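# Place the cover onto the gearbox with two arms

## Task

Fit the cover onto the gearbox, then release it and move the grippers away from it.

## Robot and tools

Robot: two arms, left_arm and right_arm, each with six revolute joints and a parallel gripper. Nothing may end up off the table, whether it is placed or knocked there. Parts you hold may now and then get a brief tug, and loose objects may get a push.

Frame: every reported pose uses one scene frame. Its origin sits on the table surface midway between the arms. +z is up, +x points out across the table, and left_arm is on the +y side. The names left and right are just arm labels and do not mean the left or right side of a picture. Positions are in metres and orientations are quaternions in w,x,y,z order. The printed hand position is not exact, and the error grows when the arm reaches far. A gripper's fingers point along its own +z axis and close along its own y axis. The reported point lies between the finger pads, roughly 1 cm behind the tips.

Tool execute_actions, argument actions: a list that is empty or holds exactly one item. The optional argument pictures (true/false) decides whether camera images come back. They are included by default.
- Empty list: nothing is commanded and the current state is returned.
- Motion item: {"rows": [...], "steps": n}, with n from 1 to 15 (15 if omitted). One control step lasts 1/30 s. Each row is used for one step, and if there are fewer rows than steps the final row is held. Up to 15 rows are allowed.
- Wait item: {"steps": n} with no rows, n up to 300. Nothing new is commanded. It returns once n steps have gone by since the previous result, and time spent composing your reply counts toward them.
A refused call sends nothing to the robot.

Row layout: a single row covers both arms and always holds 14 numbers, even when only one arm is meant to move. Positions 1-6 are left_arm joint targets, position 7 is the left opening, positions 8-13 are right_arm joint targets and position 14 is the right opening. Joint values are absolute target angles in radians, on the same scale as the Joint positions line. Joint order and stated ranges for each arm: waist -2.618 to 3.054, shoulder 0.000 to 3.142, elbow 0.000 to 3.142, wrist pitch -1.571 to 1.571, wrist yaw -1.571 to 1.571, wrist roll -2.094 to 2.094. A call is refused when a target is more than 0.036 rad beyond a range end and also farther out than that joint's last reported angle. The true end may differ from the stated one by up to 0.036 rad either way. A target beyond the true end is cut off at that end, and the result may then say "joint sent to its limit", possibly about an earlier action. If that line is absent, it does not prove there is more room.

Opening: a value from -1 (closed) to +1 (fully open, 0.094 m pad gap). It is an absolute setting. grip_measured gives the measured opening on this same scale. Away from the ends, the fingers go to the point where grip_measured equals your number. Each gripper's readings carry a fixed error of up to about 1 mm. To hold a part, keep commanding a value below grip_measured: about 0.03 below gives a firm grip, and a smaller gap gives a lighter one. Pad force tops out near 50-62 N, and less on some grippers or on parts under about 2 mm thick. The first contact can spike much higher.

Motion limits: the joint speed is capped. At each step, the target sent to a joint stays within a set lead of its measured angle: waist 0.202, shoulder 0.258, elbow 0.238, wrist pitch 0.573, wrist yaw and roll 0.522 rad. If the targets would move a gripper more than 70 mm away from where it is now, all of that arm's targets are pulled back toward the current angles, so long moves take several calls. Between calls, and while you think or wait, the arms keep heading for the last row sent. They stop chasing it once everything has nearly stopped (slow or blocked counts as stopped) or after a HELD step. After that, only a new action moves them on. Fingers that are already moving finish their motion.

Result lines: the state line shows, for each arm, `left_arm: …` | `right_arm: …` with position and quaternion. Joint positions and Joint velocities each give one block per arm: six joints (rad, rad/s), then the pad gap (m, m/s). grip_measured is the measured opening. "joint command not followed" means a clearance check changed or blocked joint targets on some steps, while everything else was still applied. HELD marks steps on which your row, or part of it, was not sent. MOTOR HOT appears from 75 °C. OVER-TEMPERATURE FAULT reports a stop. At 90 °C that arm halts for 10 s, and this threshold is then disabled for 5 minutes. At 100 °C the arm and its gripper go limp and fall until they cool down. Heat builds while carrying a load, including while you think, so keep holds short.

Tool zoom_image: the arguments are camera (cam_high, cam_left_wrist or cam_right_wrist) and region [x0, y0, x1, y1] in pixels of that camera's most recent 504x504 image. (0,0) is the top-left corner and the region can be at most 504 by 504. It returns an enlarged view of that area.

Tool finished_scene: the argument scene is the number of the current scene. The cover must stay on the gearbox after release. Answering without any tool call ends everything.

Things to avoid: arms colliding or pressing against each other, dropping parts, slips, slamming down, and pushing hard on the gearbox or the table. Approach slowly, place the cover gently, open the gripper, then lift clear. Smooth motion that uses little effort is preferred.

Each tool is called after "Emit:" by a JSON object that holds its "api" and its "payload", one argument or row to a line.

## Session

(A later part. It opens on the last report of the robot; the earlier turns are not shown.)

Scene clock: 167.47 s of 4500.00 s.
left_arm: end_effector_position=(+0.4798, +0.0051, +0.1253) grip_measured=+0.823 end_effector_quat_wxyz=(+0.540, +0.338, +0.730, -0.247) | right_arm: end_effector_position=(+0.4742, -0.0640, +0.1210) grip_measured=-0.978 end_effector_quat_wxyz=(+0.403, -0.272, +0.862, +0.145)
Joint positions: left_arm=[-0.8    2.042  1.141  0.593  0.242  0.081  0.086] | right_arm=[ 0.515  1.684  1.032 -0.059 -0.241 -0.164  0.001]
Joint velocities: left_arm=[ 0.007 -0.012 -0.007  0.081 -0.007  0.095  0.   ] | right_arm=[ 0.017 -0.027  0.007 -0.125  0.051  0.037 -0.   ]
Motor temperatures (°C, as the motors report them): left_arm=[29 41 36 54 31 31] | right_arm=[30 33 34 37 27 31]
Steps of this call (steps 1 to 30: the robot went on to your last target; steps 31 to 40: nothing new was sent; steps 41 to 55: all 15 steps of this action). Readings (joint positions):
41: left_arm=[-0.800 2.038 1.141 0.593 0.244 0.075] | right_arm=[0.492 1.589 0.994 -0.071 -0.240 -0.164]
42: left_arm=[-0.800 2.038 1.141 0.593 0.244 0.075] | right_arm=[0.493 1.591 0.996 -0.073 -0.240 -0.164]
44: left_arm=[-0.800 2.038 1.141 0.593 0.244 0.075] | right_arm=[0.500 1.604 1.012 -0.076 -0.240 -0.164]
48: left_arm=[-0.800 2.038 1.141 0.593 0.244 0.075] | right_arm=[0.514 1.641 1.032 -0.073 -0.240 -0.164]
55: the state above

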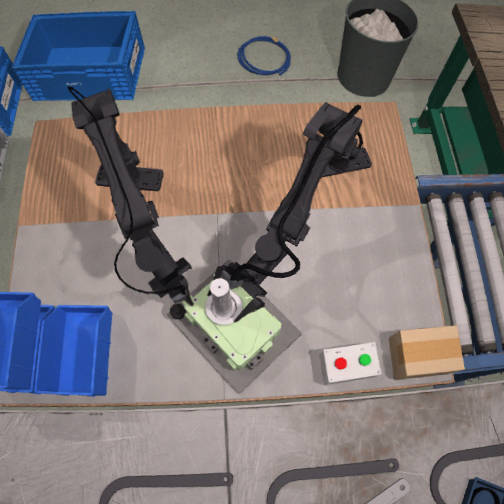

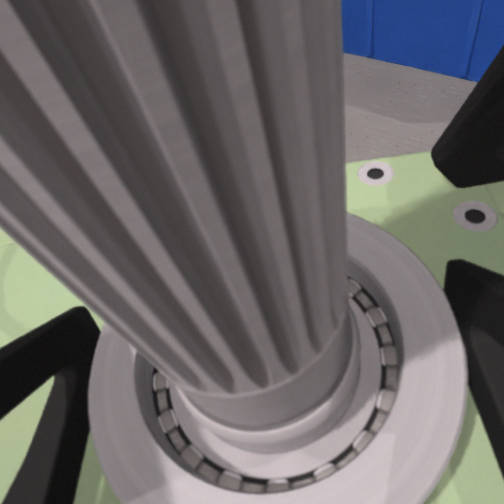

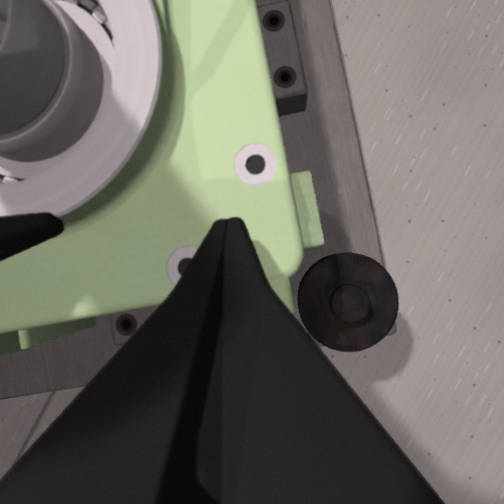

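Emit:
{"api": "execute_actions", "payload": {
  "actions": [
    {"rows":[[-0.8,2.055,1.14,0.58,0.24,0.085,0.78,0.52,1.7,1.062,-0.055,-0.24,-0.17,-1],[-0.8,2.06,1.14,0.58,0.24,0.09,0.78,0.52,1.71,1.059,-0.055,-0.24,-0.17,-1],[-0.8,2.065,1.14,0.58,0.24,0.09,0.78,0.52,1.72,1.056,-0.055,-0.24,-0.17,-1],[-0.8,2.07,1.14,0.58,0.24,0.09,0.78,0.52,1.73,1.053,-0.055,-0.24,-0.17,-1],[-0.8,2.075,1.14,0.58,0.24,0.09,0.78,0.52,1.74,1.05,-0.06,-0.24,-0.17,-1],[-0.8,2.08,1.14,0.58,0.24,0.09,0.78,0.52,1.75,1.045,-0.065,-0.24,-0.17,-1],[-0.8,2.08,1.14,0.58,0.24,0.09,0.78,0.52,1.76,1.04,-0.07,-0.24,-0.17,-1],[-0.8,2.08,1.14,0.58,0.24,0.09,0.78,0.52,1.77,1.035,-0.075,-0.24,-0.17,-1]]}
  ]
}}

Scene clock: 169.03 s of 4500.00 s.
left_arm: end_effector_position=(+0.4798, +0.0051, +0.1247) grip_measured=+0.823 end_effector_quat_wxyz=(+0.540, +0.339, +0.730, -0.247) | right_arm: end_effector_position=(+0.4854, -0.0586, +0.1186) grip_measured=-0.978 end_effector_quat_wxyz=(+0.421, -0.274, +0.852, +0.148)
Joint positions: left_arm=[-0.8    2.043  1.141  0.593  0.242  0.082  0.086] | right_arm=[ 0.515  1.724  1.032  0.022 -0.249 -0.164  0.001]
Joint velocities: left_arm=[-0.012 -0.017 -0.012 -0.022  0.11   0.007  0.001] | right_arm=[ 0.002  0.007 -0.002 -0.037 -0.022  0.066 -0.   ]
Motor temperatures (°C, as the motors report them): left_arm=[29 41 36 54 31 31] | right_arm=[30 33 34 36 27 31]
Steps of this call (steps 1 to 15: the robot went on to your last target; steps 16 to 32: nothing new was sent; steps 33 to 47: all 15 steps of this action). Readings (joint positions):
33: left_arm=[-0.800 2.042 1.141 0.593 0.242 0.082] | right_arm=[0.515 1.685 1.032 -0.059 -0.241 -0.164]
34: left_arm=[-0.800 2.042 1.141 0.593 0.242 0.082] | right_arm=[0.515 1.687 1.032 -0.057 -0.241 -0.164]
36: left_arm=[-0.800 2.043 1.141 0.593 0.242 0.082] | right_arm=[0.515 1.693 1.032 -0.045 -0.241 -0.164]
40: left_arm=[-0.800 2.043 1.141 0.593 0.242 0.082] | right_arm=[0.515 1.712 1.032 -0.007 -0.245 -0.164]
47: the state above

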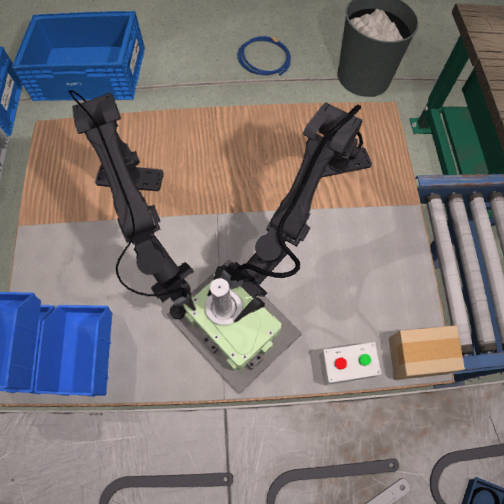

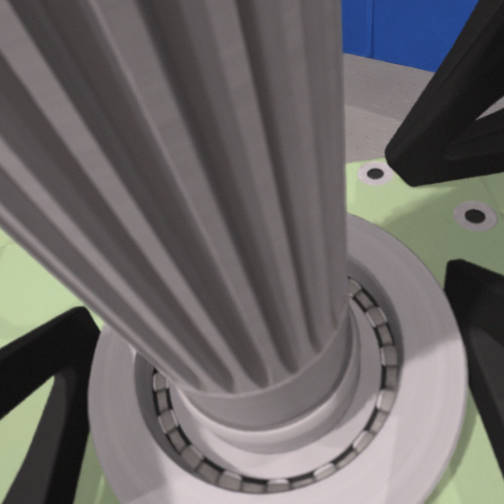

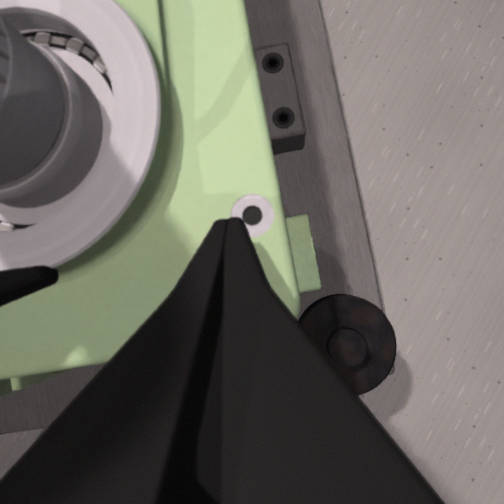

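Emit:
{"api": "execute_actions", "payload": {
  "actions": [
    {"rows":[[-0.8,2.045,1.141,0.595,0.242,0.082,0.9,0.515,1.72,1.04,-0.02,-0.24,-0.17,-1],[-0.8,2.04,1.145,0.6,0.242,0.082,1,0.515,1.69,1.04,-0.01,-0.24,-0.17,-1],[-0.8,2.035,1.15,0.605,0.242,0.082,1,0.51,1.66,1.03,0,-0.24,-0.17,-1],[-0.8,2.03,1.15,0.61,0.242,0.082,1,0.505,1.63,1.01,0.01,-0.24,-0.17,-1],[-0.795,2.01,1.13,0.62,0.247,0.082,1,0.5,1.6,0.98,0.02,-0.24,-0.17,-1],[-0.789,1.985,1.095,0.632,0.253,0.082,1,0.49,1.57,0.95,0.03,-0.24,-0.17,-1],[-0.783,1.96,1.06,0.644,0.259,0.082,1,0.48,1.54,0.92,0.04,-0.24,-0.17,-1],[-0.777,1.935,1.025,0.656,0.265,0.082,1,0.47,1.51,0.89,0.05,-0.24,-0.17,-1],[-0.771,1.91,0.99,0.668,0.271,0.082,1,0.46,1.48,0.86,0.06,-0.24,-0.17,-1],[-0.765,1.885,0.955,0.68,0.277,0.082,1,0.45,1.45,0.83,0.07,-0.24,-0.17,-1],[-0.759,1.86,0.92,0.692,0.283,0.082,1,0.445,1.42,0.8,0.08,-0.24,-0.17,-1],[-0.753,1.835,0.885,0.704,0.289,0.082,1,0.445,1.4,0.76,0.1,-0.24,-0.17,-1],[-0.747,1.81,0.85,0.716,0.295,0.082,1,0.445,1.38,0.72,0.13,-0.24,-0.17,-1],[-0.741,1.785,0.815,0.728,0.3,0.082,1,0.445,1.36,0.68,0.16,-0.24,-0.17,-1],[-0.735,1.76,0.78,0.74,0.305,0.082,1,0.445,1.35,0.64,0.2,-0.24,-0.17,-1]]}
  ],
  "pictures": false
}}

Emit:
{"api": "execute_actions", "payload": {
  "actions": [
    {"rows":[[-0.73,1.72,0.75,0.73,0.305,0.082,1,0.445,1.35,0.6,0.25,-0.24,-0.15,-1],[-0.72,1.67,0.72,0.71,0.305,0.082,1,0.445,1.35,0.56,0.3,-0.24,-0.14,-1],[-0.71,1.62,0.69,0.69,0.305,0.082,1,0.445,1.35,0.52,0.35,-0.24,-0.13,-1],[-0.7,1.57,0.66,0.67,0.305,0.082,1,0.445,1.35,0.48,0.4,-0.24,-0.12,-1],[-0.69,1.52,0.63,0.65,0.305,0.082,1,0.445,1.35,0.44,0.45,-0.24,-0.11,-1],[-0.68,1.47,0.6,0.63,0.305,0.082,1,0.445,1.35,0.4,0.5,-0.24,-0.1,-1],[-0.67,1.42,0.58,0.6,0.305,0.082,1,0.445,1.35,0.37,0.55,-0.24,-0.1,-1],[-0.66,1.37,0.56,0.57,0.305,0.082,1,0.445,1.35,0.34,0.6,-0.24,-0.1,-1]]}
  ]
}}

Scene clock: 172.03 s of 4500.00 s.
left_arm: end_effector_position=(+0.4375, +0.0554, +0.1358) grip_measured=+1.000 end_effector_quat_wxyz=(+0.546, +0.330, +0.729, -0.248) | right_arm: end_effector_position=(+0.4339, -0.1074, +0.1505) grip_measured=-0.978 end_effector_quat_wxyz=(+0.482, -0.244, +0.832, +0.130)
Joint positions: left_arm=[-0.755  1.825  0.856  0.674  0.274  0.082  0.094] | right_arm=[ 0.448  1.388  0.732  0.112 -0.241 -0.165  0.001]
Joint velocities: left_arm=[ 0.188 -0.75  -0.994  0.315  0.051 -0.037  0.   ] | right_arm=[-0.007 -0.535 -1.131  0.652 -0.007 -0.022  0.   ]
Motor temperatures (°C, as the motors report them): left_arm=[29 41 36 54 31 31] | right_arm=[30 33 34 36 27 31]
Steps of this call (steps 1 to 15: the robot went on to your last target; steps 16 to 75: nothing new was sent; steps 76 to 90: all 15 steps of this action). Readings (joint positions):
76: left_arm=[-0.800 2.043 1.141 0.593 0.243 0.082] | right_arm=[0.515 1.724 1.032 0.026 -0.249 -0.164]
77: left_arm=[-0.800 2.043 1.141 0.595 0.243 0.082] | right_arm=[0.515 1.722 1.032 0.027 -0.249 -0.164]
79: left_arm=[-0.800 2.043 1.141 0.595 0.243 0.082] | right_arm=[0.515 1.709 1.030 0.017 -0.246 -0.164]
83: left_arm=[-0.797 2.008 1.095 0.609 0.245 0.082] | right_arm=[0.499 1.599 0.954 0.023 -0.245 -0.165]
90: the state above

Scene clock: 172.53 s of 4500.00 s.
left_arm: end_effector_position=(+0.3848, +0.1280, +0.2023) grip_measured=+1.000 end_effector_quat_wxyz=(+0.599, +0.300, +0.704, -0.235) | right_arm: end_effector_position=(+0.3832, -0.1215, +0.0828) grip_measured=-0.978 end_effector_quat_wxyz=(+0.498, -0.221, +0.826, +0.144)
Joint positions: left_arm=[-0.668  1.371  0.582  0.608  0.294  0.082  0.094] | right_arm=[ 0.448  1.365  0.34   0.528 -0.241 -0.109  0.001]
Joint velocities: left_arm=[ 0.002  0.012  0.002 -0.198  0.081  0.022  0.   ] | right_arm=[ 0.002 -0.022 -0.002  0.344 -0.081  0.066  0.   ]
Motor temperatures (°C, as the motors report them): left_arm=[29 41 36 54 31 31] | right_arm=[30 33 34 36 27 31]
Steps of this call (steps 1 to 15: all 15 steps of this action). Readings (joint positions):
1: left_arm=[-0.749 1.797 0.822 0.682 0.278 0.082] | right_arm=[0.448 1.373 0.692 0.139 -0.241 -0.163]
2: left_arm=[-0.742 1.766 0.788 0.682 0.281 0.082] | right_arm=[0.448 1.366 0.652 0.170 -0.241 -0.160]
4: left_arm=[-0.727 1.687 0.720 0.677 0.286 0.082] | right_arm=[0.448 1.365 0.568 0.239 -0.241 -0.150]
8: left_arm=[-0.687 1.481 0.609 0.638 0.291 0.082] | right_arm=[0.448 1.365 0.402 0.386 -0.241 -0.125]
15: the state above

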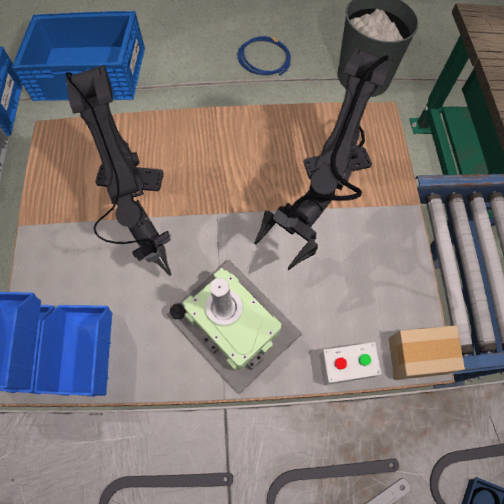

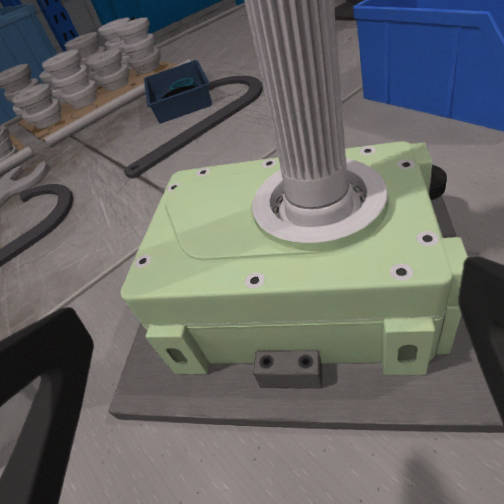

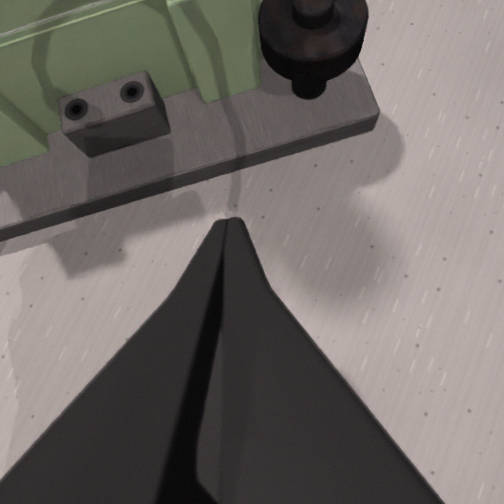

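Emit:
{"api": "execute_actions", "payload": {
  "actions": []
}}

Scene clock: 173.97 s of 4500.00 s.
left_arm: end_effector_position=(+0.3838, +0.1284, +0.1968) grip_measured=+1.000 end_effector_quat_wxyz=(+0.590, +0.301, +0.712, -0.235) | right_arm: end_effector_position=(+0.3888, -0.1199, +0.0942) grip_measured=-0.978 end_effector_quat_wxyz=(+0.520, -0.219, +0.813, +0.145)
Joint positions: left_arm=[-0.668  1.371  0.582  0.584  0.295  0.082  0.094] | right_arm=[ 0.448  1.365  0.34   0.581 -0.241 -0.105  0.001]
Joint velocities: left_arm=[ 0.012 -0.027 -0.007 -0.022  0.051 -0.007  0.   ] | right_arm=[ 0.007 -0.007 -0.002 -0.066  0.051 -0.022 -0.   ]
Motor temperatures (°C, as the motors report them): left_arm=[29 40 36 54 31 31] | right_arm=[30 32 34 36 27 31]
Steps of this call (steps 1 to 30: the robot went on to your last target; steps 31 to 43: nothing new was sent). Readings (joint positions):
1: left_arm=[-0.668 1.371 0.582 0.602 0.295 0.082] | right_arm=[0.448 1.365 0.340 0.540 -0.241 -0.108]
2: left_arm=[-0.668 1.371 0.582 0.598 0.295 0.082] | right_arm=[0.448 1.365 0.340 0.549 -0.241 -0.108]
4: left_arm=[-0.668 1.371 0.582 0.592 0.295 0.082] | right_arm=[0.448 1.365 0.340 0.562 -0.241 -0.106]
8: left_arm=[-0.668 1.371 0.582 0.587 0.295 0.082] | right_arm=[0.448 1.365 0.340 0.574 -0.241 -0.106]
43: the state above
All arms were judged still, so your last target was given up. Only a new action makes them travel on or press farther. Fingers that are still opening or closing keep moving.

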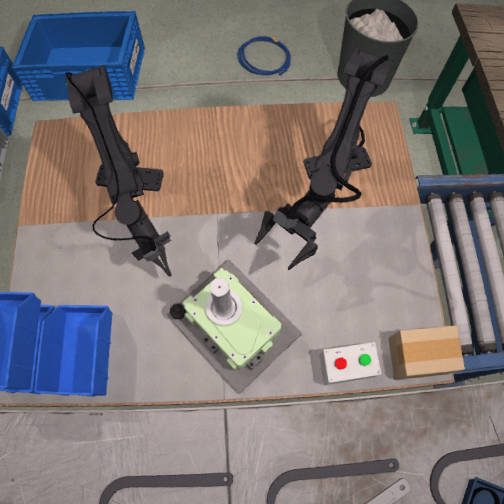

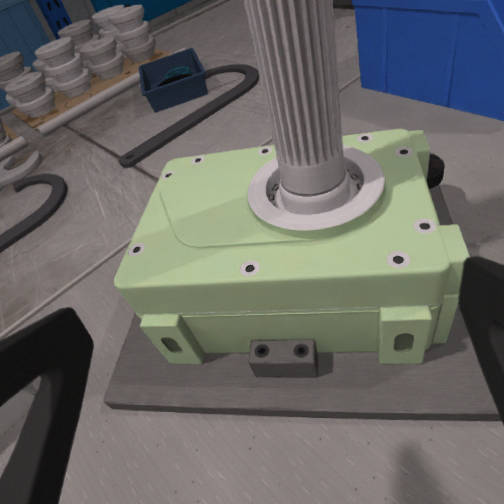

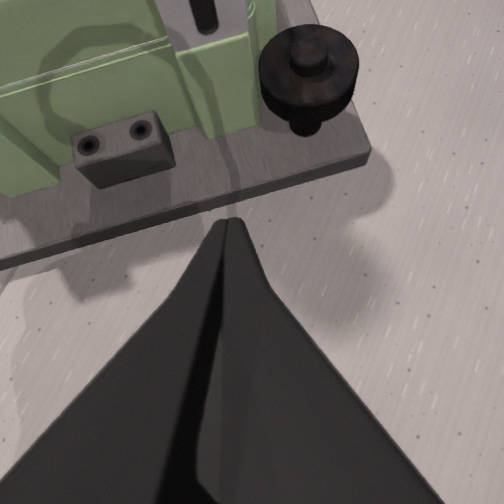

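Emit:
{"api": "finished_scene", "payload": {
  "scene": 1
}}

The scene is finished: the task was done.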